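## Task

Take the cardboard box out of the drawer holding it and put it in the wide cabinet's open drawer. Afterwards close every drawer completely. The cabinets must stay roughly where they are. The robot must not tip over or finish leaning. Nothing counts as achieved if it only stays that way because the robot is holding it at the end.

## Robot and tools

Robot: a Hello Robot Stretch 3 with one arm. A two-wheel base (0.33 m long, 0.34 m wide) carries a mast with a lift; the arm telescopes out to the robot's right, so reaching further forward or back means driving the base. Turns pivot about the point midway between the drive wheels, 0.05 m behind the front edge. With arm retracted and wrist folded, a turn sweeps a radius of 0.28 m; an unfolded level gripper reaches past that. head_camera and nav_camera are on the head (aimed by head_pan_rad and head_tilt_rad); wrist_camera rides on the gripper.

Frames: the base frame has its origin on the floor between the drive wheels, x forward, y left, z up. hand_pose is reported in it, located where the closed fingertips meet. The odometry frame is the base frame as it was at the start of the scene. Heading is positive to the left, -3.142 to 3.142.

execute_actions takes "actions", a list run in order. Each action may have "robot", "steps" (integer 1 to 450, at 30 per second; default 1) and "until" (needs steps; ends the action early once all its conditions hold). An action with only steps simply waits. An invalid action or out-of-range number rejects the whole call and nothing runs. An empty list just returns the current state and images.

"robot" is one command, a list of up to 8 commands executed in sequence (items may be {"pause_s": s}, s at most 15), or {"stop": true}, which brakes everything and clears the queue. A command may contain:
- "base": exactly one of translate_m (a relative drive in metres from where the base is when that command begins, forward positive, absolute value at most 1) or rotate_rad (a relative turn in radians, counter-clockwise/left positive, absolute value at most 3.2). No sideways motion.
- "joints": absolute targets, each named separately; unnamed joints keep their goals. lift_m 0 to 1.1 (arm height on mast, metres); arm_m 0 to 0.52 (extension, metres); wrist_yaw_rad -1.345 to 4.42 (0 along the arm, positive toward the front, 3.0 folded over the base); wrist_pitch_rad -1.57 to 0.451 (0 level, negative tips fingers down); wrist_roll_rad -2.911 to 2.911; gripper_m -0.089 to 0.179 (larger is wider; real fingertip gap is 0.007 less when nearly shut, 0.025 less when wide, zero below 0.007); head_pan_rad -3.953 to 1.73 (0 forward, positive left, -1.57 along the arm); head_tilt_rad -1.53 to 0.419 (negative down).
- "contact_limits": {"arm_m": percent effort 1 to 100} at which that arm motion halts; lower is gentler, too low halts immediately.
Base and joint motions in one command start together and keep running across later actions. A new command takes over immediately and discards any remaining older queue. In a queue, the next item waits for the previous one to end "done" (or "off_target" for base or gripper).

Useful wait: "steps": 450 with "until": {"robot": {"status": "ended"}}, true once nothing is moving and no queue runs. Fields can also be compared, e.g. {"robot": {"lift_m": [">", 0.3]}}, with =, !=, <, <=, >, >=, or a status word / ["!=", "moving"]. {"any": {"status": "ended"}} fires when any single motion or the queue finishes.

zoom_image: "camera" (head_camera, nav_camera or wrist_camera) and "region" [x0, y0, x1, y1] in pixels of that camera's latest image, origin top-left, at most 504 by 504. Image sizes: head 896x504, nav 672x504, wrist 644x364.

finished_scene: "scene" is the integer number of the current scene. It is irreversible; first make sure every motion has ended, since anything still moving gets braked afterwards and may stop short.

Results: base_status with progress in brackets (moved so far of goal, from wheel counts); joint_goals; joint_status per joint (moving, done, off_target, contact_stop, time_out, stopped, not_commanded, torque_fault); measured_speeds; refusals count, queue state and queue_left. "refused:"/"dropped:" lines name the failed goal (counting from 0); "replaced:" only reports how a superseded motion ended. "robot.on_its_own" appears when the robot changed a goal itself, when a joint is slack or its servo is off, when a motor at rest shows unusual effort (likely pushing or loaded), and reports base tilt of 3 degrees or more. base_tilt is in degrees (forward/right positive, with a fixed bias up to about 4). motor_effort is percent of maximum, positive toward higher values, peak in brackets; positive wheel effort pushes forward. lidar_m: 12 distances in metres, 30-degree sectors starting straight ahead and going counter-clockwise (4th left, 7th behind, 10th right), plane 0.17 m up, "-" for nothing. wrist_depth_mm and head_depth_mm are 7x7 grids of median depth in mm.

Handling: close gripper_m below the object's width to grip; open at least 0.02 above the touch value to release. Readings and "done" do not prove a grasp; check cameras. The base runs fast only when lift_m below 0.30, arm_m below 0.03 and wrist_yaw_rad above 2.54; otherwise it is capped at 0.10 m/s and 0.63 rad/s. Fold or unfold the wrist only with lift_m between 0.32 and 0.95, wrist_pitch_rad -0.4 and roll near 0; once folded the lift may go down to 0.25. With wrist_yaw_rad under -0.4 keep pitch at -0.5 or lower.

Avoid tipping: pushing on something rigid with the gripper above about 0.45 m, pushing again after a contact_stop, or driving while holding or pressing on something fixed can topple the robot; snagging furniture is worst when reversing. If it leans, reverse the last move in small steps, release the contact, and drop lift_m to about 0.2 if needed. After a contact stop the arm or lift goes slack until commanded again. Wrist servos overheat under long strain and go limp for 10 s; wait with steps. Avoid drops, slams and hard shoves.

Each tool is called after ">>>" as a command line: name --argument value for each argument, lists and objects as JSON in quotes; but a table of rows of numbers goes row by row, as --pt "numbers of a row", without its own name.

## Session

>>> execute_actions --actions '[]'

Scene clock: 0.00 s.
robot.base_odometry: x=+0.000 y=+0.000 heading=+0.000 (m, m, rad; robot's odometry frame)
robot.turned_by_wheels: +0.000 (rad since the last result)
robot.turned_by_imu: +0.000 (rad since the last result)
robot.base_tilt: forward=+0.2 right=-1.6 (deg)
robot.lidar_m: 1.31 1.23 1.44 1.98 1.98 2.31 1.42 1.42 2.34 2.35 2.22 2.00
robot.head_depth_mm: 1888 1870 1852 1864 1846 1828 1795 / 1819 1825 1819 1798 1788 1781 1764 / 1797 1784 1773 1774 1756 1730 1733 / 1743 1740 1738 1716 1713 1712 1695 / 1704 1709 1687 1694 1684 1678 1655 / 1685 1662 1662 1646 1649 1623 1302 / 1643 1632 1625 1613 1599 1100 818
robot.base_status: not_commanded
robot.joint_positions: lift_m=+0.500 arm_m=+0.000 wrist_yaw_rad=+2.894 wrist_pitch_rad=-0.517 wrist_roll_rad=-0.016 gripper_m=+0.037 head_pan_rad=-0.011 head_tilt_rad=-0.002
robot.joint_goals: lift_m=+0.500 arm_m=+0.000 wrist_yaw_rad=+2.894 wrist_pitch_rad=-0.517 wrist_roll_rad=-0.016 gripper_m=+0.037 head_pan_rad=-0.011 head_tilt_rad=-0.002
robot.joint_status: lift_m=not_commanded arm_m=not_commanded wrist_yaw_rad=not_commanded wrist_pitch_rad=not_commanded wrist_roll_rad=not_commanded gripper_m=not_commanded head_pan_rad=not_commanded head_tilt_rad=not_commanded
robot.measured_speeds: translate_m=+0.000 rotate_rad=+0.000 lift_m=+0.000 arm_m=+0.000 wrist_yaw_rad=+0.000 wrist_pitch_rad=+0.000 wrist_roll_rad=+0.000 head_pan_rad=+0.000 head_tilt_rad=+0.000
robot: refusals=0 queue=idle queue_left=0
robot.motor_effort: left_wheel=+0 right_wheel=+0 lift_m=+21 arm_m=+0 wrist_yaw_rad=+0 wrist_pitch_rad=+3 wrist_roll_rad=+0 gripper_m=+0 head_pan_rad=-1 head_tilt_rad=+2 (%)
robot.hand_pose: x=+0.0305 y=+0.0591 z=+0.4908 quat_wxyz=(+0.264, +0.695, +0.097, +0.662) (m; robot's base frame)
robot.wrist_depth_mm: - - - - - - 978 / - - - - - - - / - - - - - - - / 936 - 964 - - - - / 786 - 831 856 855 903 865 / 679 664 - 721 733 756 755 / 597 603 615 621 626 650 659
pictures: head_camera (sideways: a quarter turn clockwise sets it upright), nav_camera (sideways: a quarter turn counterclockwise sets it upright), wrist_camera
Images, in order (width x height): head_camera 896x504, nav_camera 672x504, wrist_camera 644x364.

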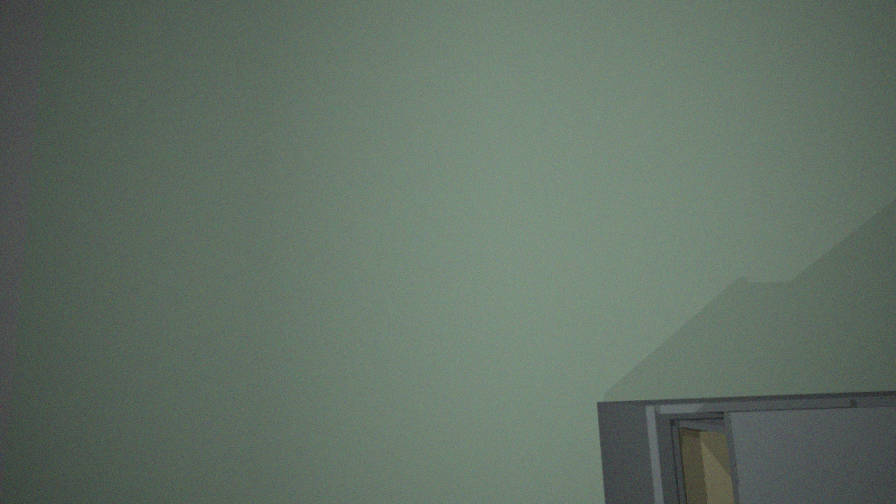

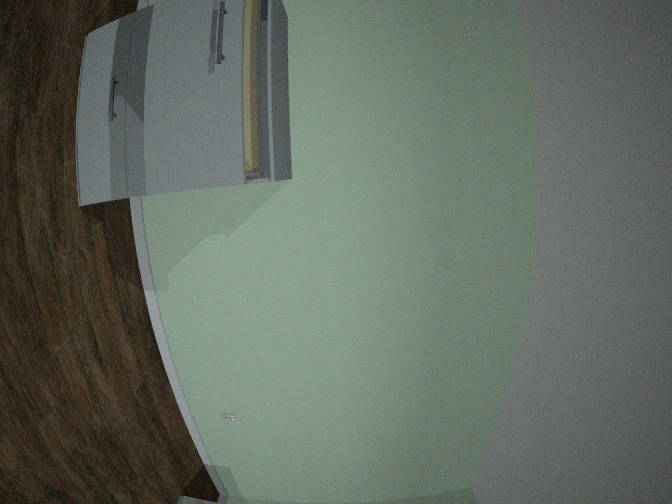

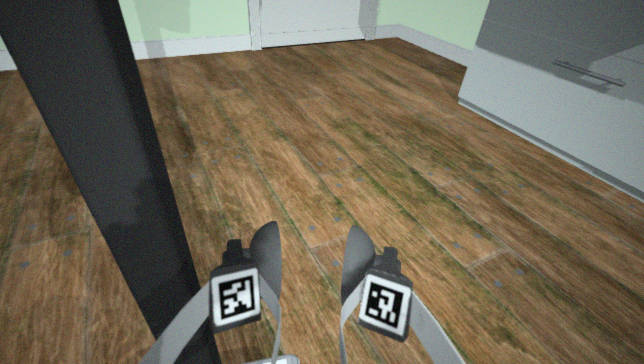

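>>> execute_actions --actions '[{"robot":{"joints":{"head_pan_rad":0.55,"head_tilt_rad":-0.5}},"steps":100,"until":{"robot":{"status":"ended"}}}]'

>>> execute_actions --actions '[{"robot":{"joints":{"head_pan_rad":-1.2,"head_tilt_rad":-0.4}},"steps":100,"until":{"robot":{"status":"ended"}}}]'

>>> execute_actions --actions '[{"robot":{"joints":{"head_pan_rad":-2.8,"head_tilt_rad":-0.4}},"steps":100,"until":{"robot":{"status":"ended"}}}]'

Scene clock: 4.53 s.
robot.base_odometry: x=+0.000 y=+0.000 heading=+0.000 (m, m, rad; robot's odometry frame)
robot.turned_by_wheels: +0.000 (rad since the last result)
robot.turned_by_imu: -0.001 (rad since the last result)
robot.base_tilt: forward=+0.1 right=-1.6 (deg)
robot.lidar_m: 1.30 1.23 1.44 1.98 1.98 2.30 1.42 1.42 2.34 2.34 2.22 2.00
robot.head_depth_mm: 1423 1492 1160 958 1817 1565 1337 / 1465 1542 1156 953 1440 1560 1342 / 1506 1581 1195 987 1493 1593 1356 / 1543 1653 1239 1027 1554 1655 1368 / 1603 1717 1282 1066 1633 1657 1374 / 1642 1754 1334 1121 1718 1674 1394 / 1690 1864 1099 1162 2162 1688 1399
robot.base_status: not_commanded
robot.joint_positions: lift_m=+0.500 arm_m=+0.000 wrist_yaw_rad=+2.894 wrist_pitch_rad=-0.517 wrist_roll_rad=-0.016 gripper_m=+0.037 head_pan_rad=+0.543 head_tilt_rad=-0.493
robot.joint_goals: lift_m=+0.500 arm_m=+0.000 wrist_yaw_rad=+2.894 wrist_pitch_rad=-0.517 wrist_roll_rad=-0.016 gripper_m=+0.037 head_pan_rad=+0.550 head_tilt_rad=-0.500
robot.joint_status: lift_m=not_commanded arm_m=not_commanded wrist_yaw_rad=not_commanded wrist_pitch_rad=not_commanded wrist_roll_rad=not_commanded gripper_m=not_commanded head_pan_rad=done head_tilt_rad=done
robot.measured_speeds: translate_m=+0.000 rotate_rad=+0.000 lift_m=+0.000 arm_m=+0.000 wrist_yaw_rad=+0.000 wrist_pitch_rad=+0.000 wrist_roll_rad=+0.000 head_pan_rad=+0.000 head_tilt_rad=+0.000
robot: refusals=0 queue=done queue_left=0
robot.motor_effort: left_wheel=+0(1) right_wheel=+0(0) lift_m=+21(22) arm_m=-1(0) wrist_yaw_rad=+0(0) wrist_pitch_rad=+4(4) wrist_roll_rad=+0(0) gripper_m=+0(1) head_pan_rad=+3(32) head_tilt_rad=-2(20) (%)
robot.hand_pose: x=+0.0305 y=+0.0591 z=+0.4908 quat_wxyz=(+0.264, +0.695, +0.097, +0.662) (m; robot's base frame)
robot.wrist_depth_mm: - - - - - - 999 / - - - - - - - / - - - - - - - / 925 - 992 - - - - / 800 - 828 843 882 880 880 / 669 682 - 718 741 753 769 / 606 615 613 628 621 643 660
pictures: head_camera (sideways: a quarter turn clockwise sets it upright), nav_camera (sideways: a quarter turn counterclockwise sets it upright), wrist_camera
camera_calibration (this result's frames):
head_camera: T_world_to_cam=[[-0.414959, -0.201838, -0.88717, 1.1751], [-0.543264, 0.837146, 0.0636454, -0.0802109], [0.729844, 0.508378, -0.457033, 0.545525], [0, 0, 0, 1]] pos_world=[0.0458951, 0.026996, 1.29694]
nav_camera: T_world_to_cam=[[0.454327, 0.215664, 0.864336, -1.08429], [0.494311, -0.868211, -0.0431977, 0.100281], [0.74111, 0.446876, -0.501057, 0.602977], [0, 0, 0, 1]] pos_world=[-0.0038189, 0.051451, 1.24365]
wrist_camera: T_world_to_cam=[[0.968174, -0.24201, 0.0637945, -0.0565955], [-0.095367, -0.592399, -0.79998, 0.471025], [0.231395, 0.768437, -0.596625, 0.410056], [0, 0, 0, 1]] pos_world=[0.00482977, -0.0497639, 0.625072]
Images, in order (width x height): head_camera 896x504, nav_camera 672x504, wrist_camera 644x364.

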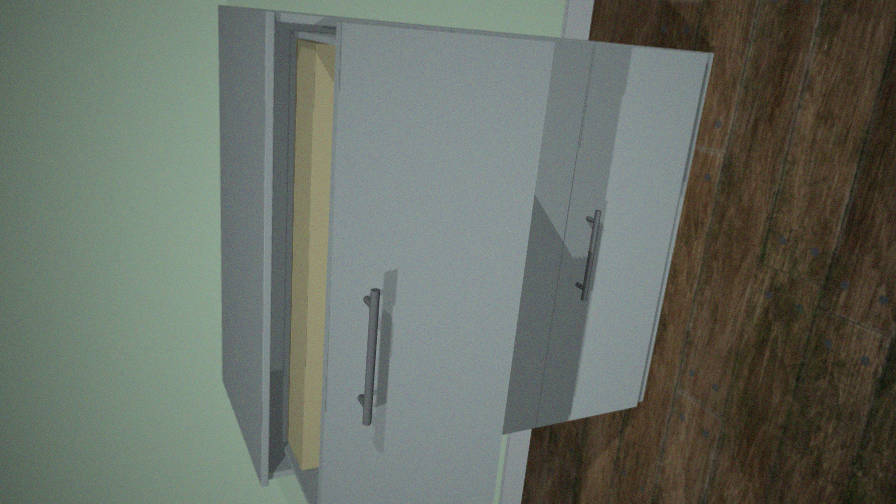

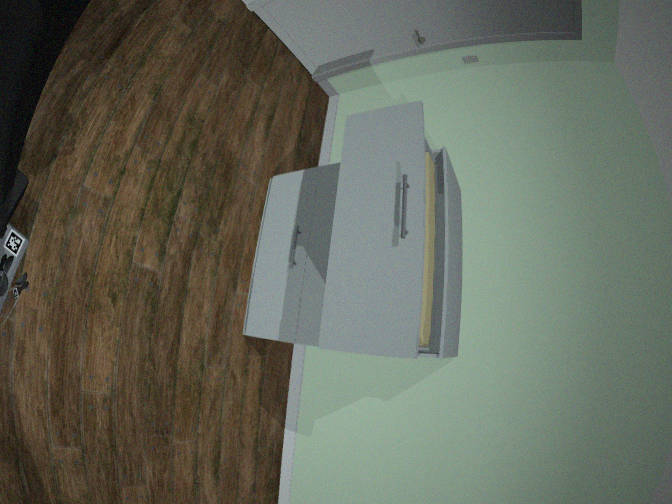

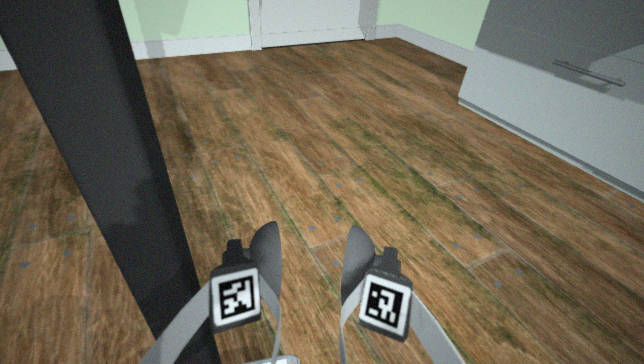

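Scene clock: 5.93 s.
robot.base_odometry: x=+0.000 y=+0.000 heading=+0.000 (m, m, rad; robot's odometry frame)
robot.turned_by_wheels: +0.000 (rad since the last result)
robot.turned_by_imu: +0.000 (rad since the last result)
robot.base_tilt: forward=+0.2 right=-1.6 (deg)
robot.lidar_m: 1.30 1.23 1.44 1.98 1.98 2.31 1.42 1.42 2.34 2.34 2.23 2.00
robot.head_depth_mm: 2291 2467 2562 2750 2315 1765 1424 / 2379 2494 2644 2817 2308 1777 1439 / 2387 2556 2717 2889 2340 1789 1449 / 2415 2567 2778 2921 2385 1797 1462 / 2483 2614 2800 2900 2387 1833 1472 / 2490 2672 2773 2351 2397 1833 1475 / 2528 2699 2864 2303 2456 1839 1494
robot.base_status: not_commanded
robot.joint_positions: lift_m=+0.500 arm_m=+0.000 wrist_yaw_rad=+2.894 wrist_pitch_rad=-0.517 wrist_roll_rad=-0.016 gripper_m=+0.037 head_pan_rad=-1.193 head_tilt_rad=-0.409
robot.joint_goals: lift_m=+0.500 arm_m=+0.000 wrist_yaw_rad=+2.894 wrist_pitch_rad=-0.517 wrist_roll_rad=-0.016 gripper_m=+0.037 head_pan_rad=-1.200 head_tilt_rad=-0.400
robot.joint_status: lift_m=not_commanded arm_m=not_commanded wrist_yaw_rad=not_commanded wrist_pitch_rad=not_commanded wrist_roll_rad=not_commanded gripper_m=not_commanded head_pan_rad=done head_tilt_rad=done
robot.measured_speeds: translate_m=+0.000 rotate_rad=+0.000 lift_m=+0.000 arm_m=+0.000 wrist_yaw_rad=+0.000 wrist_pitch_rad=+0.000 wrist_roll_rad=+0.000 head_pan_rad=+0.000 head_tilt_rad=+0.000
robot: refusals=0 queue=done queue_left=0
robot.motor_effort: left_wheel=+1(0) right_wheel=+0(0) lift_m=+23(22) arm_m=+0(0) wrist_yaw_rad=+1(1) wrist_pitch_rad=+3(3) wrist_roll_rad=+0(0) gripper_m=+0(0) head_pan_rad=-3(36) head_tilt_rad=+4(12) (%)
robot.hand_pose: x=+0.0305 y=+0.0591 z=+0.4908 quat_wxyz=(+0.264, +0.695, +0.097, +0.662) (m; robot's base frame)
robot.wrist_depth_mm: - - - - - - - / - - - - - - - / - - - - - - - / 894 - 967 - - - - / 799 - 846 846 860 886 873 / 691 672 - 732 734 756 757 / 597 618 623 634 621 641 680
pictures: head_camera (sideways: a quarter turn clockwise sets it upright), nav_camera (sideways: a quarter turn counterclockwise sets it upright), wrist_camera
camera_calibration (this result's frames):
head_camera: T_world_to_cam=[[-0.102775, 0.371227, -0.922837, 1.21973], [0.91296, 0.403517, 0.0606459, -0.0851957], [0.394893, -0.83628, -0.380387, 0.44783], [0, 0, 0, 1]] pos_world=[0.0262938, -0.0439079, 1.30113]
nav_camera: T_world_to_cam=[[0.110616, -0.413987, 0.903537, -1.13333], [-0.936139, -0.348718, -0.0451702, 0.111579], [0.33378, -0.840839, -0.426123, 0.507957], [0, 0, 0, 1]] pos_world=[0.0602722, -0.00316292, 1.2455]
wrist_camera: T_world_to_cam=[[0.968174, -0.242009, 0.0637945, -0.0565955], [-0.0953669, -0.592399, -0.79998, 0.471025], [0.231394, 0.768436, -0.596626, 0.410056], [0, 0, 0, 1]] pos_world=[0.00482975, -0.0497639, 0.625072]
Images, in order (width x height): head_camera 896x504, nav_camera 672x504, wrist_camera 644x364.

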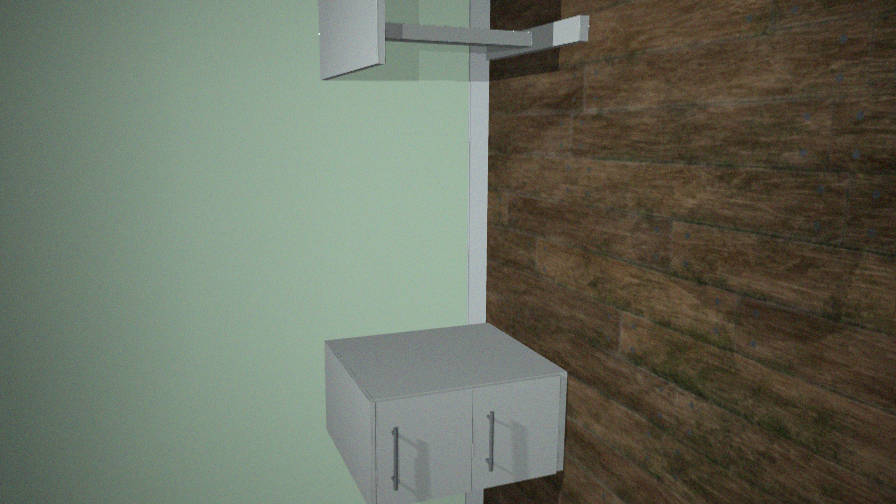

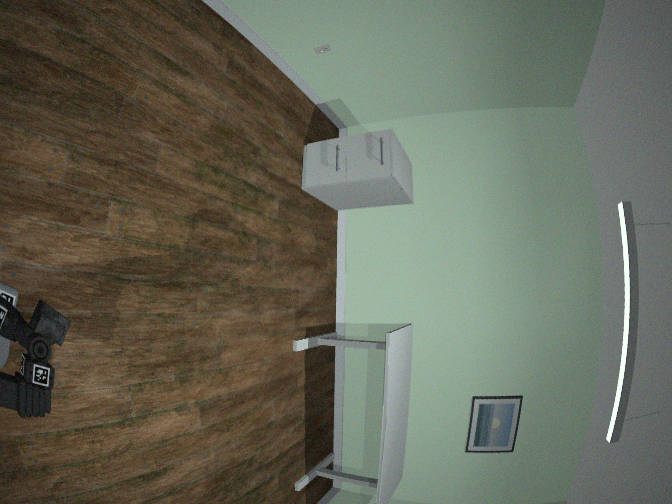

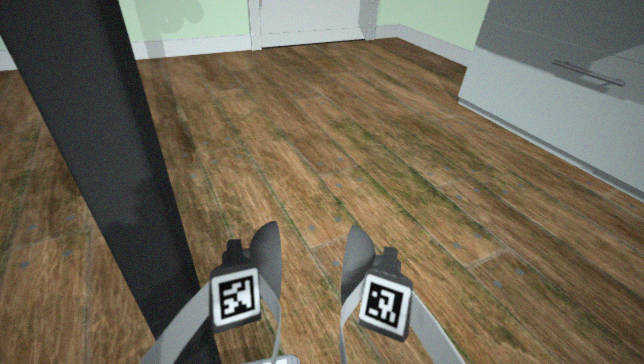

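Scene clock: 7.27 s.
robot.base_odometry: x=+0.000 y=+0.000 heading=+0.000 (m, m, rad; robot's odometry frame)
robot.turned_by_wheels: +0.000 (rad since the last result)
robot.turned_by_imu: +0.000 (rad since the last result)
robot.base_tilt: forward=+0.1 right=-1.6 (deg)
robot.lidar_m: 1.30 1.23 1.44 1.98 1.98 2.31 1.42 1.42 2.34 2.34 2.22 2.00
robot.head_depth_mm: 1684 1808 1920 1769 1208 1671 1431 / 1720 1831 1930 1685 1229 1677 1442 / 1704 1844 1962 1833 1253 1702 1454 / 1739 1877 1990 2134 2290 1807 1459 / 1761 1882 2026 2176 2300 1804 1460 / 1789 1915 2054 2214 2338 1856 1476 / 1817 1946 2103 2272 2352 1857 1498
robot.base_status: not_commanded
robot.joint_positions: lift_m=+0.500 arm_m=+0.000 wrist_yaw_rad=+2.894 wrist_pitch_rad=-0.517 wrist_roll_rad=-0.016 gripper_m=+0.037 head_pan_rad=-2.793 head_tilt_rad=-0.409
robot.joint_goals: lift_m=+0.500 arm_m=+0.000 wrist_yaw_rad=+2.894 wrist_pitch_rad=-0.517 wrist_roll_rad=-0.016 gripper_m=+0.037 head_pan_rad=-2.800 head_tilt_rad=-0.400
robot.joint_status: lift_m=not_commanded arm_m=not_commanded wrist_yaw_rad=not_commanded wrist_pitch_rad=not_commanded wrist_roll_rad=not_commanded gripper_m=not_commanded head_pan_rad=done head_tilt_rad=done
robot.measured_speeds: translate_m=+0.000 rotate_rad=+0.000 lift_m=+0.000 arm_m=+0.000 wrist_yaw_rad=+0.000 wrist_pitch_rad=+0.000 wrist_roll_rad=+0.000 head_pan_rad=+0.000 head_tilt_rad=+0.000
robot: refusals=0 queue=done queue_left=0
robot.motor_effort: left_wheel=+1(1) right_wheel=+0(0) lift_m=+22(21) arm_m=+0(1) wrist_yaw_rad=-1(1) wrist_pitch_rad=+4(4) wrist_roll_rad=+0(0) gripper_m=+1(1) head_pan_rad=-3(35) head_tilt_rad=+4(3) (%)
robot.hand_pose: x=+0.0305 y=+0.0591 z=+0.4908 quat_wxyz=(+0.264, +0.695, +0.097, +0.662) (m; robot's base frame)
robot.wrist_depth_mm: - - - - - - - / - - - - - - - / - - - - - - - / 948 - 968 - - - - / 790 - 850 842 885 895 904 / 681 679 - 711 760 753 741 / 592 607 614 624 628 638 666
pictures: head_camera (sideways: a quarter turn clockwise sets it upright), nav_camera (sideways: a quarter turn counterclockwise sets it upright), wrist_camera
camera_calibration (this result's frames):
head_camera: T_world_to_cam=[[0.374045, 0.0918773, -0.922848, 1.21684], [0.376675, -0.924358, 0.0606447, -0.0819229], [-0.847471, -0.370298, -0.380359, 0.455372], [0, 0, 0, 1]] pos_world=[-0.0383791, -0.0189024, 1.30113]
nav_camera: T_world_to_cam=[[-0.417016, -0.0984653, 0.90355, -1.13013], [-0.321223, 0.945926, -0.0451708, 0.107829], [-0.850243, -0.309078, -0.426095, 0.515144], [0, 0, 0, 1]] pos_world=[0.00135429, -0.0540573, 1.2455]
wrist_camera: T_world_to_cam=[[0.968174, -0.24201, 0.0637945, -0.0565956], [-0.0953671, -0.592399, -0.79998, 0.471025], [0.231395, 0.768436, -0.596625, 0.410056], [0, 0, 0, 1]] pos_world=[0.0048298, -0.0497639, 0.625072]
Images, in order (width x height): head_camera 896x504, nav_camera 672x504, wrist_camera 644x364.

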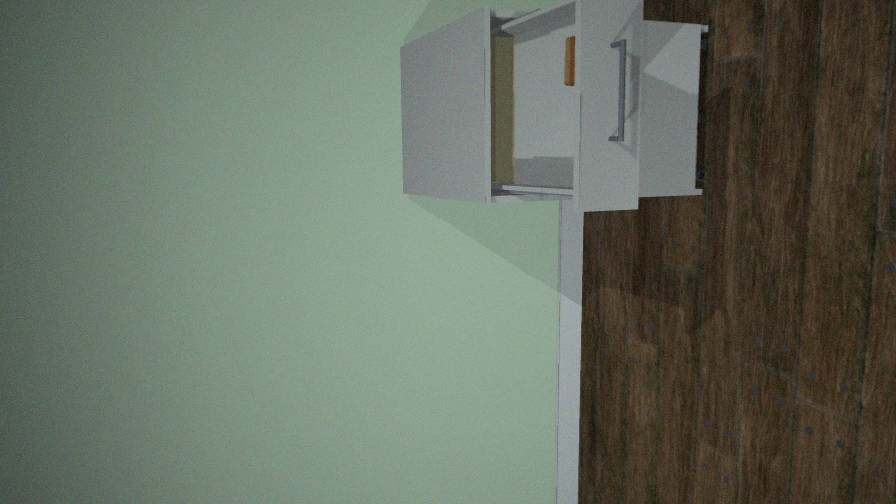

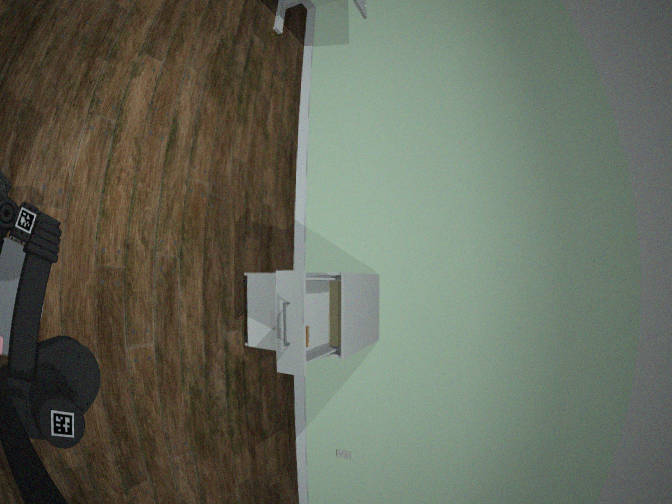

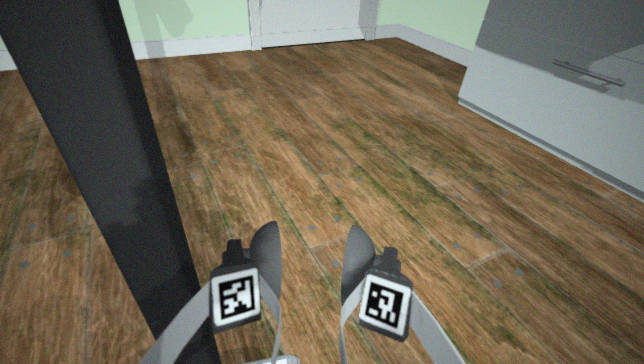

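>>> execute_actions --actions '[{"robot":{"base":{"translate_m":-0.75},"joints":{"lift_m":0.9,"wrist_pitch_rad":-0.4,"wrist_roll_rad":0,"head_pan_rad":-1.57,"head_tilt_rad":-0.9}},"steps":300,"until":{"robot":{"lift_m_status":"done"}}},{"robot":{"joints":{"wrist_yaw_rad":0.0,"gripper_m":0.12}},"steps":300,"until":{"robot":{"wrist_yaw_rad_status":"done"}}},{"robot":{"joints":{"wrist_pitch_rad":-1.57}},"steps":300,"until":{"robot":{"base_status":["!=","moving"]}}},{"robot":{"base":{"rotate_rad":-1.30}},"steps":300,"until":{"robot":{"status":"ended"}}}]'

Scene clock: 41.53 s.
robot.base_odometry: x=-0.750 y=+0.000 heading=-1.300 (m, m, rad; robot's odometry frame)
robot.turned_by_wheels: -1.300 (rad since the last result)
robot.turned_by_imu: -1.322 (rad since the last result)
robot.base_tilt: forward=+0.2 right=-1.6 (deg)
robot.lidar_m: 2.53 2.74 2.54 1.95 2.04 1.85 1.79 1.81 1.33 0.70 0.73 1.86
robot.head_depth_mm: 1165 1349 1578 1721 - - - / 1173 1346 1546 1619 - - - / 1171 1203 974 970 - - - / 1167 1203 985 994 830 1219 1164 / 1174 1228 996 999 867 1218 1143 / 1175 1307 1009 985 856 1250 1151 / 1180 1349 1600 1723 1475 1270 1155
robot.base_status: done (rotate_rad -1.2998 of -1.3000)
robot.joint_positions: lift_m=+0.900 arm_m=+0.000 wrist_yaw_rad=+0.003 wrist_pitch_rad=-1.558 wrist_roll_rad=-0.003 gripper_m=+0.120 head_pan_rad=-1.577 head_tilt_rad=-0.889
robot.joint_goals: lift_m=+0.900 arm_m=+0.000 wrist_yaw_rad=+0.000 wrist_pitch_rad=-1.570 wrist_roll_rad=+0.000 gripper_m=+0.120 head_pan_rad=-1.570 head_tilt_rad=-0.900
robot.joint_status: lift_m=done arm_m=not_commanded wrist_yaw_rad=done wrist_pitch_rad=done wrist_roll_rad=done gripper_m=done head_pan_rad=done head_tilt_rad=done
robot.measured_speeds: translate_m=+0.000 rotate_rad=+0.000 lift_m=+0.000 arm_m=+0.000 wrist_yaw_rad=+0.000 wrist_pitch_rad=+0.000 wrist_roll_rad=+0.000 head_pan_rad=+0.000 head_tilt_rad=+0.000
robot: refusals=0 queue=done queue_left=0
robot.motor_effort: left_wheel=+3(6) right_wheel=-3(4) lift_m=+28(28) arm_m=+0(0) wrist_yaw_rad=-3(3) wrist_pitch_rad=-2(8) wrist_roll_rad=+2(3) gripper_m=+0(98) head_pan_rad=+4(36) head_tilt_rad=-3(22) (%)
robot.hand_pose: x=-0.0217 y=-0.1245 z=+0.7817 quat_wxyz=(+0.505, +0.498, -0.501, -0.495) (m; robot's base frame)
robot.wrist_depth_mm: 856 904 880 885 883 900 904 / 888 915 902 912 931 923 938 / 895 920 912 931 930 943 915 / 933 965 955 - 946 954 955 / 950 962 938 - - 984 958 / 991 - 979 988 989 - - / - 999 - - - - -
pictures: head_camera (sideways: a quarter turn clockwise sets it upright), nav_camera (sideways: a quarter turn counterclockwise sets it upright), wrist_camera
camera_calibration (this result's frames):
head_camera: T_world_to_cam=[[0.0461987, 0.765554, -0.64171, 0.85233], [0.99745, -0.000371111, 0.0713668, -0.0996266], [0.054397, -0.643371, -0.763619, 0.948469], [0, 0, 0, 1]] pos_world=[0.00840207, -0.0423243, 1.27833]
nav_camera: T_world_to_cam=[[-0.0548716, -0.794406, 0.604904, -0.743052], [-0.998486, 0.045994, -0.0301712, 0.0924088], [-0.00385379, -0.605643, -0.795727, 0.990812], [0, 0, 0, 1]] pos_world=[0.0553148, 0.00554355, 1.24068]
wrist_camera: T_world_to_cam=[[-0.998445, -0.0470188, 0.0299487, -0.060993], [-0.0434369, 0.992902, 0.110716, 0.0765816], [-0.0349419, 0.109243, -0.993401, 0.959125], [0, 0, 0, 1]] pos_world=[-0.024058, -0.183683, 0.946143]
Images, in order (width x height): head_camera 896x504, nav_camera 672x504, wrist_camera 644x364.

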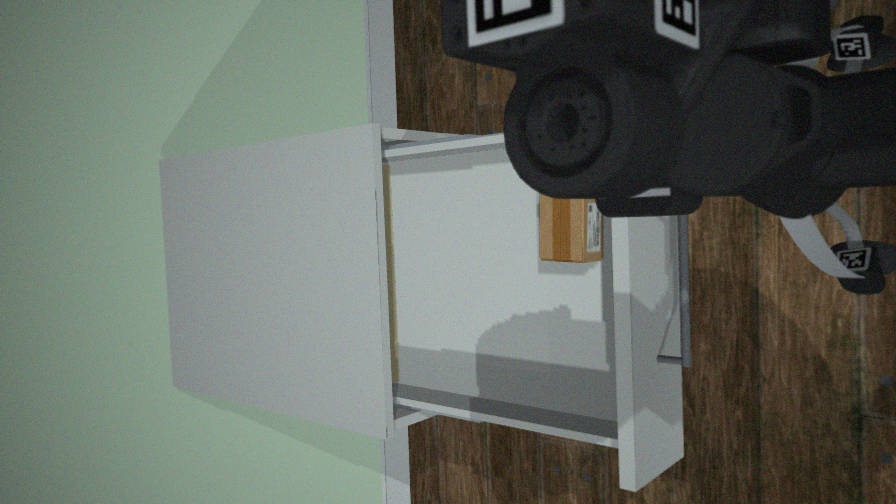

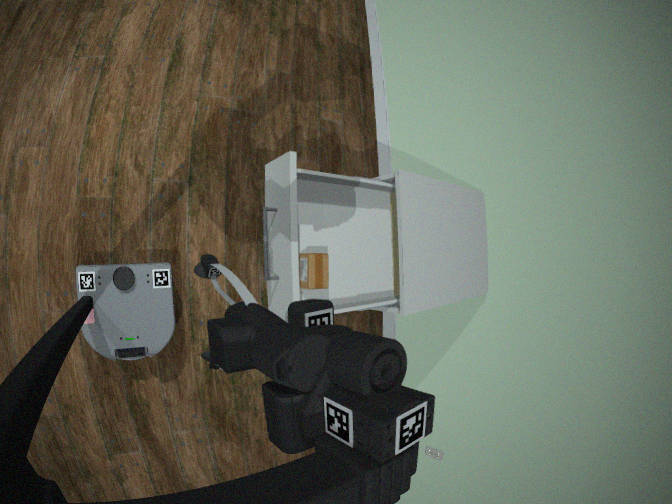

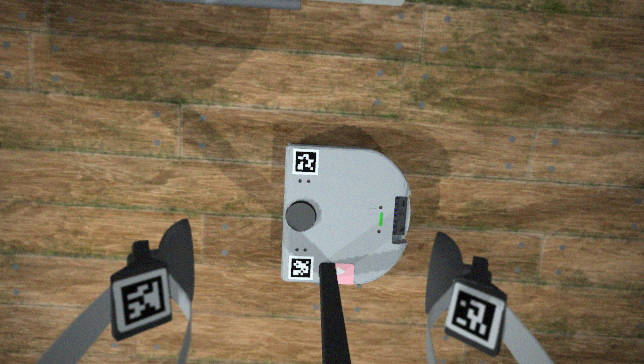

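>>> execute_actions --actions '[{"robot":{"base":{"translate_m":0.05},"joints":{"arm_m":0.33,"lift_m":0.82}},"steps":300,"until":{"robot":{"status":"ended"}}}]'

Scene clock: 50.23 s.
robot.base_odometry: x=-0.737 y=-0.048 heading=-1.300 (m, m, rad; robot's odometry frame)
robot.turned_by_wheels: +0.000 (rad since the last result)
robot.turned_by_imu: -0.001 (rad since the last result)
robot.base_tilt: forward=+0.1 right=-1.6 (deg)
robot.lidar_m: 2.50 2.70 2.53 1.95 2.04 1.90 1.84 1.81 1.33 0.70 0.72 1.87
robot.head_depth_mm: 1167 1305 - 1592 1386 1232 1119 / 1166 1282 919 1002 829 1212 1130 / 1177 1266 - 959 813 1203 1135 / 1172 1214 992 990 857 1214 1140 / 1182 1225 998 1004 863 1238 1140 / 1172 1327 1474 1642 888 1244 1155 / 1180 1355 1607 1711 1485 1303 1158
robot.base_status: done (translate_m +0.0500 of +0.0500)
robot.joint_positions: lift_m=+0.820 arm_m=+0.330 wrist_yaw_rad=+0.001 wrist_pitch_rad=-1.559 wrist_roll_rad=-0.002 gripper_m=+0.120 head_pan_rad=-1.577 head_tilt_rad=-0.889
robot.joint_goals: lift_m=+0.820 arm_m=+0.330 wrist_yaw_rad=+0.000 wrist_pitch_rad=-1.570 wrist_roll_rad=+0.000 gripper_m=+0.120 head_pan_rad=-1.570 head_tilt_rad=-0.900
robot.joint_status: lift_m=done arm_m=done wrist_yaw_rad=done wrist_pitch_rad=done wrist_roll_rad=done gripper_m=done head_pan_rad=done head_tilt_rad=done
robot.measured_speeds: translate_m=+0.000 rotate_rad=+0.000 lift_m=+0.000 arm_m=+0.000 wrist_yaw_rad=+0.000 wrist_pitch_rad=+0.000 wrist_roll_rad=+0.000 head_pan_rad=+0.000 head_tilt_rad=+0.000
robot: refusals=0 queue=done queue_left=0
robot.motor_effort: left_wheel=+3(5) right_wheel=-2(5) lift_m=+14(27) arm_m=+2(2) wrist_yaw_rad=-2(3) wrist_pitch_rad=-2(2) wrist_roll_rad=+1(2) gripper_m=+0(0) head_pan_rad=+4(4) head_tilt_rad=-3(3) (%)
robot.hand_pose: x=-0.0217 y=-0.4537 z=+0.7026 quat_wxyz=(+0.504, +0.498, -0.502, -0.496) (m; robot's base frame)
robot.wrist_depth_mm: 297 313 319 320 317 802 837 / 299 321 321 321 324 829 834 / 305 325 325 334 329 878 845 / 316 333 330 288 334 893 869 / 316 340 344 345 344 887 872 / 289 - 306 317 321 901 922 / 243 921 254 249 252 946 976
pictures: head_camera (sideways: a quarter turn clockwise sets it upright), nav_camera (sideways: a quarter turn counterclockwise sets it upright), wrist_camera
camera_calibration (this result's frames):
head_camera: T_world_to_cam=[[0.0461581, 0.765671, -0.641574, 0.852153], [0.99745, -0.000329936, 0.0713678, -0.0996279], [0.0544326, -0.643232, -0.763734, 0.948618], [0, 0, 0, 1]] pos_world=[0.00840438, -0.04232, 1.27832]
nav_camera: T_world_to_cam=[[-0.0548294, -0.794516, 0.604762, -0.742868], [-0.998488, 0.0459454, -0.0301641, 0.0923996], [-0.00382023, -0.605502, -0.795835, 0.990952], [0, 0, 0, 1]] pos_world=[0.0553146, 0.00555709, 1.24068]
wrist_camera: T_world_to_cam=[[-0.998588, -0.0439173, 0.0298943, -0.0726226], [-0.0403259, 0.992929, 0.111655, 0.411686], [-0.0345865, 0.110292, -0.993297, 0.916926], [0, 0, 0, 1]] pos_world=[-0.0242051, -0.513094, 0.866985]
Images, in order (width x height): head_camera 896x504, nav_camera 672x504, wrist_camera 644x364.

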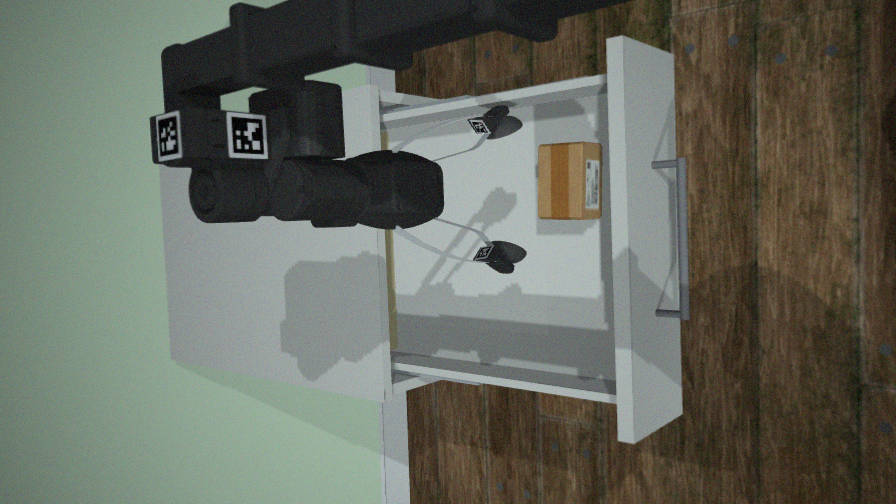

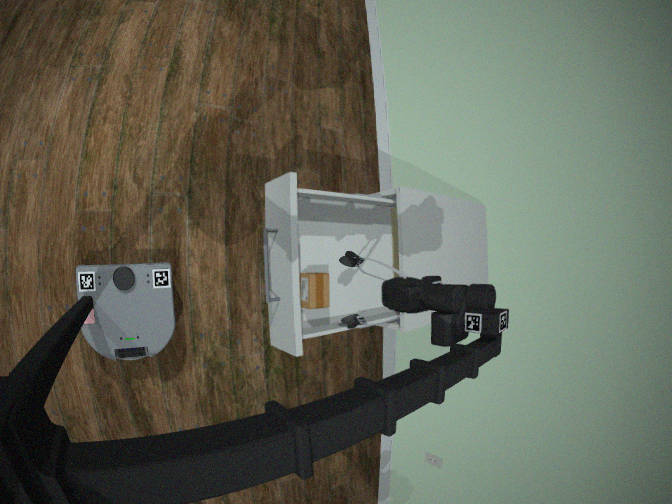

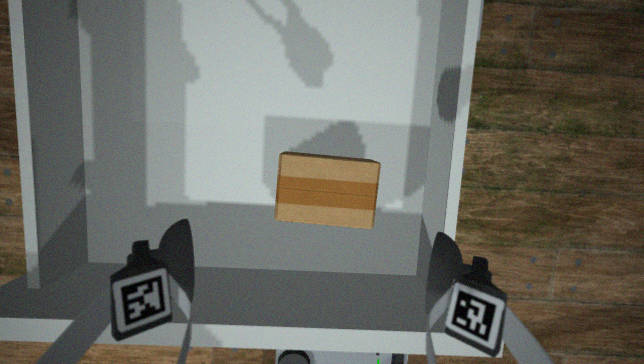

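>>> execute_actions --actions '[{"robot":{"joints":{"arm_m":0.324,"lift_m":0.76,"wrist_yaw_rad":1.515,"gripper_m":0.10}},"steps":300,"until":{"robot":{"status":"ended"}}}]'

Scene clock: 82.47 s.
robot.base_odometry: x=-0.737 y=-0.048 heading=-1.300 (m, m, rad; robot's odometry frame)
robot.turned_by_wheels: +0.000 (rad since the last result)
robot.turned_by_imu: -0.001 (rad since the last result)
robot.base_tilt: forward=+0.1 right=-1.5 (deg)
robot.lidar_m: 2.49 2.71 2.53 1.95 2.04 1.90 1.84 1.81 1.34 0.70 0.73 1.86
robot.head_depth_mm: 1170 1342 1537 - - 1226 1120 / 1177 1293 - 958 833 1219 1127 / 1172 1196 - 958 807 1206 1129 / 1174 1213 986 963 857 1215 1139 / 1176 1231 1000 1000 863 1243 1151 / 1177 1333 1487 1634 888 1252 1153 / 1179 1352 1597 1717 1484 1301 1160
robot.base_status: done (translate_m +0.0500 of +0.0500)
robot.joint_positions: lift_m=+0.760 arm_m=+0.324 wrist_yaw_rad=+1.511 wrist_pitch_rad=-1.559 wrist_roll_rad=-0.002 gripper_m=+0.100 head_pan_rad=-1.577 head_tilt_rad=-0.889
robot.joint_goals: lift_m=+0.760 arm_m=+0.324 wrist_yaw_rad=+1.515 wrist_pitch_rad=-1.570 wrist_roll_rad=+0.000 gripper_m=+0.100 head_pan_rad=-1.570 head_tilt_rad=-0.900
robot.joint_status: lift_m=done arm_m=done wrist_yaw_rad=done wrist_pitch_rad=done wrist_roll_rad=done gripper_m=done head_pan_rad=done head_tilt_rad=done
robot.measured_speeds: translate_m=+0.000 rotate_rad=+0.000 lift_m=+0.000 arm_m=+0.000 wrist_yaw_rad=+0.000 wrist_pitch_rad=+0.000 wrist_roll_rad=+0.000 head_pan_rad=+0.000 head_tilt_rad=+0.000
robot: refusals=0 queue=done queue_left=0
robot.motor_effort: left_wheel=+3(3) right_wheel=-2(2) lift_m=+14(14) arm_m=-2(2) wrist_yaw_rad=+2(1) wrist_pitch_rad=-2(2) wrist_roll_rad=+1(1) gripper_m=+0(82) head_pan_rad=+3(3) head_tilt_rad=-3(3) (%)
robot.hand_pose: x=-0.0424 y=-0.4681 z=+0.6426 quat_wxyz=(+0.707, +0.706, -0.024, -0.016) (m; robot's base frame)
robot.wrist_depth_mm: 744 180 260 261 262 264 265 / 754 180 265 264 270 268 271 / 779 179 272 268 272 275 276 / - 178 277 226 279 281 284 / - 178 280 230 282 283 286 / 817 176 289 290 291 292 295 / 823 191 257 258 243 255 255
pictures: head_camera (sideways: a quarter turn clockwise sets it upright), nav_camera (sideways: a quarter turn counterclockwise sets it upright), wrist_camera
camera_calibration (this result's frames):
head_camera: T_world_to_cam=[[0.046158, 0.765671, -0.641574, 0.852153], [0.99745, -0.000329804, 0.0713678, -0.0996279], [0.0544327, -0.643233, -0.763734, 0.948618], [0, 0, 0, 1]] pos_world=[0.00840439, -0.04232, 1.27832]
nav_camera: T_world_to_cam=[[-0.0548293, -0.794516, 0.604763, -0.742868], [-0.998488, 0.0459453, -0.0301641, 0.0923996], [-0.00382015, -0.605502, -0.795834, 0.990951], [0, 0, 0, 1]] pos_world=[0.0553146, 0.00555709, 1.24068]
wrist_camera: T_world_to_cam=[[-0.0173313, -0.999403, 0.029879, -0.497863], [-0.993508, 0.020574, 0.111882, -0.0639178], [-0.11243, -0.027746, -0.993272, 0.790253], [0, 0, 0, 1]] pos_world=[0.0167167, -0.474324, 0.806964]
Images, in order (width x height): head_camera 896x504, nav_camera 672x504, wrist_camera 644x364.

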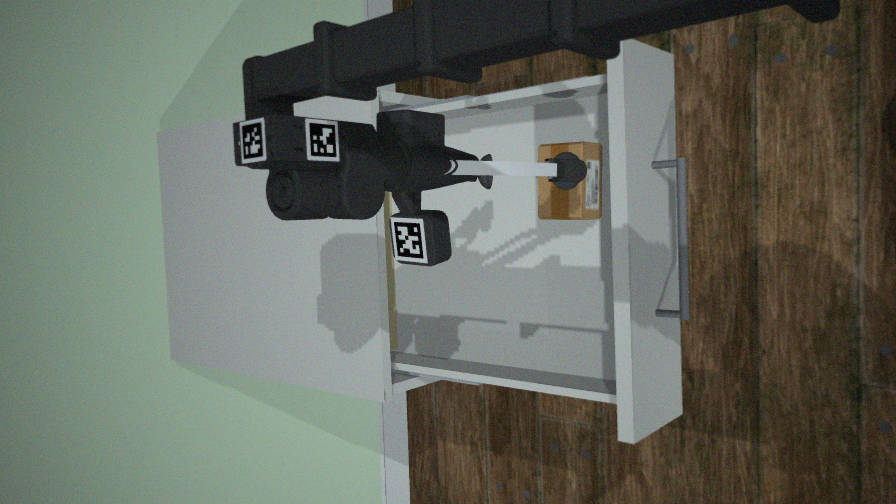

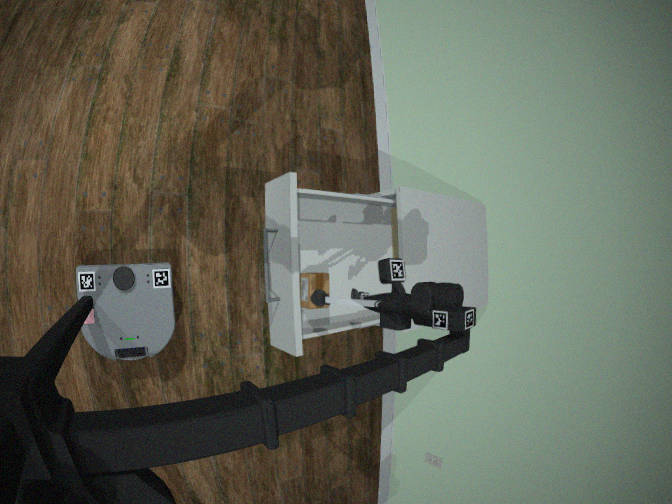

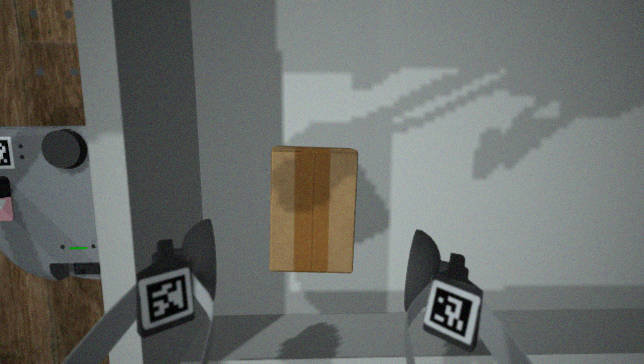

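>>> execute_actions --actions '[{"robot":{"base":{"translate_m":0.012},"joints":{"lift_m":0.72}},"steps":100,"until":{"robot":{"status":"ended"}}},{"robot":{"joints":{"lift_m":0.677}},"steps":100,"until":{"robot":{"status":"ended"}}}]'

Scene clock: 91.23 s.
robot.base_odometry: x=-0.733 y=-0.060 heading=-1.300 (m, m, rad; robot's odometry frame)
robot.turned_by_wheels: +0.000 (rad since the last result)
robot.turned_by_imu: -0.001 (rad since the last result)
robot.base_tilt: forward=+0.2 right=-1.6 (deg)
robot.lidar_m: 2.48 2.68 2.53 1.95 2.04 1.91 1.85 1.80 1.34 0.70 0.73 1.86
robot.head_depth_mm: 1176 1345 1580 1660 - - 1131 / 1165 1289 1021 935 822 1216 1130 / 1172 1198 1005 - 804 1206 1131 / 1175 1216 985 1009 857 1206 1141 / 1187 1225 995 998 863 1244 1148 / 1181 1356 1524 1667 1414 1257 1161 / 1181 1357 1594 1713 1477 1302 1161
robot.base_status: done (translate_m +0.0120 of +0.0120)
robot.joint_positions: lift_m=+0.677 arm_m=+0.324 wrist_yaw_rad=+1.512 wrist_pitch_rad=-1.559 wrist_roll_rad=-0.002 gripper_m=+0.100 head_pan_rad=-1.577 head_tilt_rad=-0.889
robot.joint_goals: lift_m=+0.677 arm_m=+0.324 wrist_yaw_rad=+1.515 wrist_pitch_rad=-1.570 wrist_roll_rad=+0.000 gripper_m=+0.100 head_pan_rad=-1.570 head_tilt_rad=-0.900
robot.joint_status: lift_m=done arm_m=done wrist_yaw_rad=done wrist_pitch_rad=done wrist_roll_rad=done gripper_m=done head_pan_rad=done head_tilt_rad=done
robot.measured_speeds: translate_m=+0.000 rotate_rad=+0.000 lift_m=+0.000 arm_m=+0.000 wrist_yaw_rad=+0.000 wrist_pitch_rad=+0.000 wrist_roll_rad=+0.000 head_pan_rad=+0.000 head_tilt_rad=+0.000
robot: refusals=0 queue=done queue_left=0
robot.motor_effort: left_wheel=+2(6) right_wheel=-2(4) lift_m=+14(14) arm_m=-2(3) wrist_yaw_rad=+3(3) wrist_pitch_rad=-2(2) wrist_roll_rad=+1(1) gripper_m=+0(1) head_pan_rad=+2(4) head_tilt_rad=-3(3) (%)
robot.hand_pose: x=-0.0424 y=-0.4681 z=+0.5596 quat_wxyz=(+0.707, +0.706, -0.024, -0.016) (m; robot's base frame)
robot.wrist_depth_mm: 131 178 181 180 184 184 183 / 131 180 183 184 187 187 189 / 131 179 189 190 190 191 191 / 130 178 192 146 193 196 195 / 130 177 195 146 197 200 202 / 129 155 198 149 201 202 204 / 130 191 203 152 207 209 209
pictures: head_camera (sideways: a quarter turn clockwise sets it upright), nav_camera (sideways: a quarter turn counterclockwise sets it upright), wrist_camera
camera_calibration (this result's frames):
head_camera: T_world_to_cam=[[0.0461579, 0.765671, -0.641574, 0.852153], [0.99745, -0.000329694, 0.0713678, -0.0996279], [0.0544328, -0.643232, -0.763734, 0.948618], [0, 0, 0, 1]] pos_world=[0.00840439, -0.04232, 1.27832]
nav_camera: T_world_to_cam=[[-0.0548292, -0.794516, 0.604762, -0.742868], [-0.998488, 0.0459452, -0.0301641, 0.0923996], [-0.00382008, -0.605502, -0.795834, 0.990951], [0, 0, 0, 1]] pos_world=[0.0553146, 0.0055571, 1.24068]
wrist_camera: T_world_to_cam=[[-0.0172558, -0.999405, 0.029879, -0.495382], [-0.99351, 0.0204989, 0.111882, -0.054667], [-0.112428, -0.0277545, -0.993272, 0.707809], [0, 0, 0, 1]] pos_world=[0.016717, -0.474322, 0.723965]
Images, in order (width x height): head_camera 896x504, nav_camera 672x504, wrist_camera 644x364.

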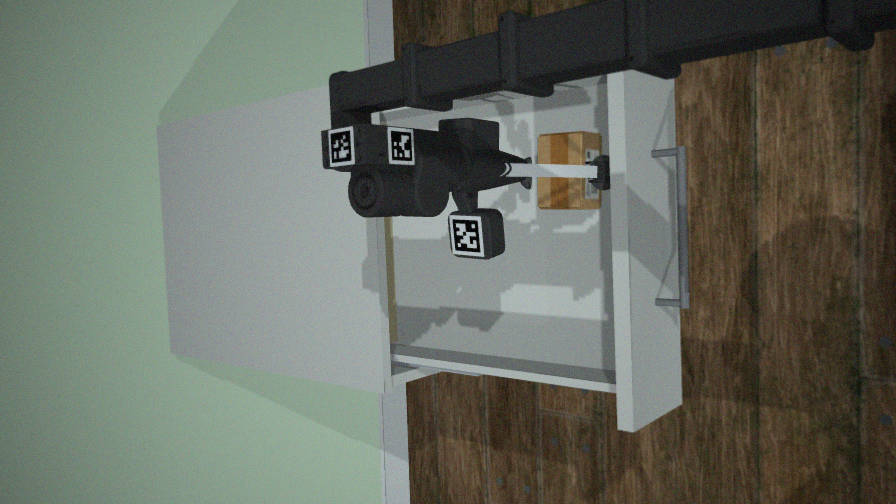

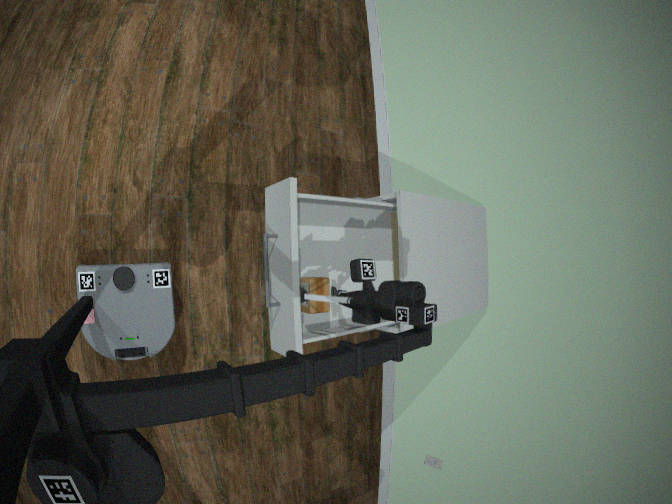

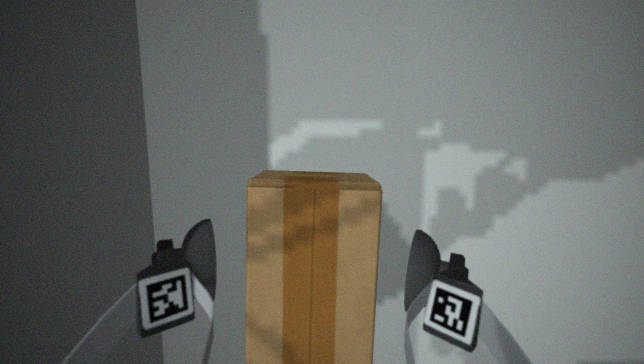

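>>> execute_actions --actions '[{"robot":[{"joints":{"lift_m":0.672}},{"joints":{"gripper_m":0.025}},{"joints":{"lift_m":0.80}}],"steps":200,"until":{"robot":{"status":"ended"}}}]'

Scene clock: 102.07 s.
robot.base_odometry: x=-0.733 y=-0.060 heading=-1.300 (m, m, rad; robot's odometry frame)
robot.turned_by_wheels: +0.000 (rad since the last result)
robot.turned_by_imu: -0.001 (rad since the last result)
robot.base_tilt: forward=+0.2 right=-1.6 (deg)
robot.lidar_m: 2.48 2.68 2.54 1.95 2.04 1.91 1.85 1.81 1.34 0.70 0.73 1.86
robot.head_depth_mm: 1170 1315 - - 1390 1230 1114 / 1171 1299 954 956 830 1210 1125 / 1172 1237 - 969 728 1203 1130 / 1173 1213 990 977 857 1215 1141 / 1179 1229 993 993 862 1237 1143 / 1173 1350 1518 1665 1419 1251 1156 / 1176 1358 1605 1715 1482 1299 1159
robot.base_status: done (translate_m +0.0120 of +0.0120)
robot.joint_positions: lift_m=+0.800 arm_m=+0.324 wrist_yaw_rad=+1.512 wrist_pitch_rad=-1.559 wrist_roll_rad=-0.002 gripper_m=+0.026 head_pan_rad=-1.577 head_tilt_rad=-0.889
robot.joint_goals: lift_m=+0.800 arm_m=+0.324 wrist_yaw_rad=+1.515 wrist_pitch_rad=-1.570 wrist_roll_rad=+0.000 gripper_m=+0.025 head_pan_rad=-1.570 head_tilt_rad=-0.900
robot.joint_status: lift_m=done arm_m=done wrist_yaw_rad=done wrist_pitch_rad=done wrist_roll_rad=done gripper_m=done head_pan_rad=done head_tilt_rad=done
robot.measured_speeds: translate_m=+0.000 rotate_rad=+0.000 lift_m=+0.000 arm_m=+0.000 wrist_yaw_rad=+0.000 wrist_pitch_rad=+0.000 wrist_roll_rad=+0.000 head_pan_rad=+0.000 head_tilt_rad=+0.000
robot: refusals=0 queue=done queue_left=0
robot.motor_effort: left_wheel=+2(3) right_wheel=-3(2) lift_m=+29(29) arm_m=-2(2) wrist_yaw_rad=+4(3) wrist_pitch_rad=-2(2) wrist_roll_rad=+1(1) gripper_m=-18(96) head_pan_rad=+4(5) head_tilt_rad=-3(3) (%)
robot.hand_pose: x=-0.0424 y=-0.4681 z=+0.6817 quat_wxyz=(+0.707, +0.706, -0.024, -0.016) (m; robot's base frame)
robot.wrist_depth_mm: 789 211 295 299 301 298 303 / 789 230 301 303 303 305 310 / 802 209 308 309 314 312 315 / - 208 281 144 314 320 320 / - 214 137 135 324 330 328 / 865 868 139 139 330 332 336 / 880 892 248 142 274 309 296
pictures: head_camera (sideways: a quarter turn clockwise sets it upright), nav_camera (sideways: a quarter turn counterclockwise sets it upright), wrist_camera
camera_calibration (this result's frames):
head_camera: T_world_to_cam=[[0.046158, 0.765671, -0.641574, 0.852153], [0.99745, -0.000329809, 0.0713678, -0.0996279], [0.0544327, -0.643232, -0.763734, 0.948618], [0, 0, 0, 1]] pos_world=[0.00840439, -0.04232, 1.27832]
nav_camera: T_world_to_cam=[[-0.0548293, -0.794516, 0.604762, -0.742868], [-0.998488, 0.0459453, -0.0301641, 0.0923996], [-0.00382015, -0.605502, -0.795834, 0.990951], [0, 0, 0, 1]] pos_world=[0.0553146, 0.00555709, 1.24068]
wrist_camera: T_world_to_cam=[[-0.0172329, -0.999405, 0.029879, -0.49903], [-0.993511, 0.0204761, 0.111882, -0.0683388], [-0.112427, -0.0277571, -0.993272, 0.829089], [0, 0, 0, 1]] pos_world=[0.0167172, -0.474321, 0.846067]
Images, in order (width x height): head_camera 896x504, nav_camera 672x504, wrist_camera 644x364.

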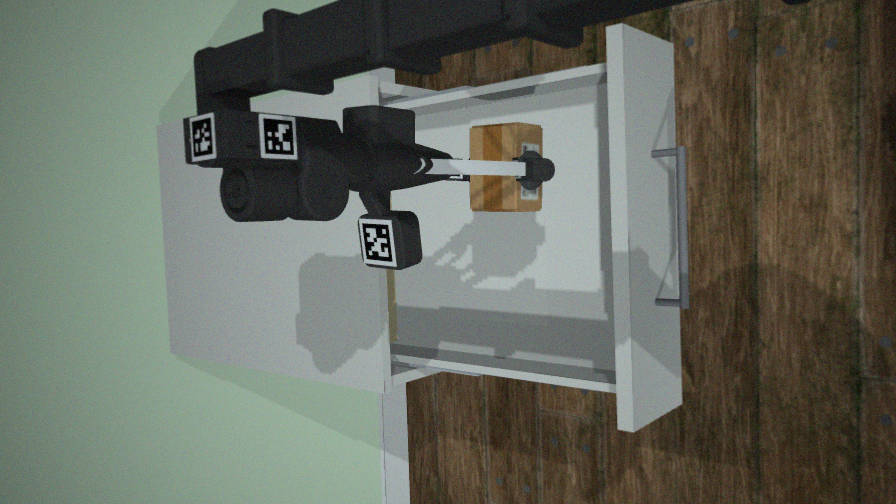

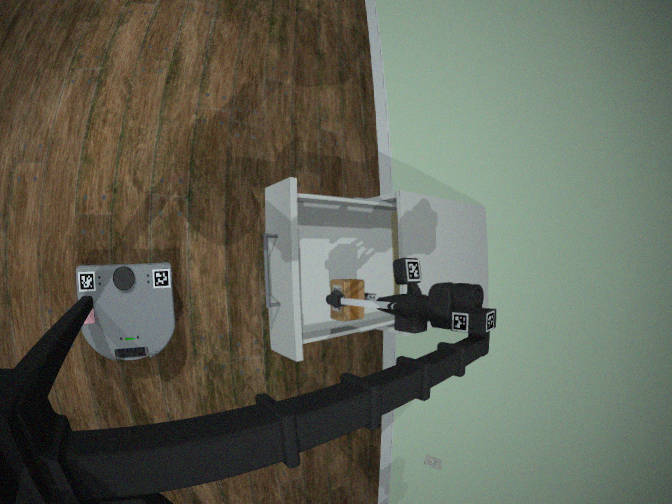

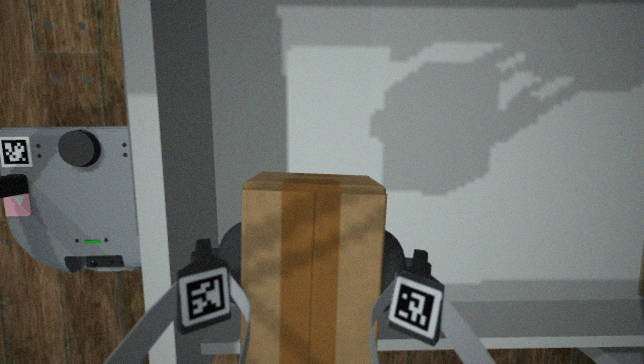

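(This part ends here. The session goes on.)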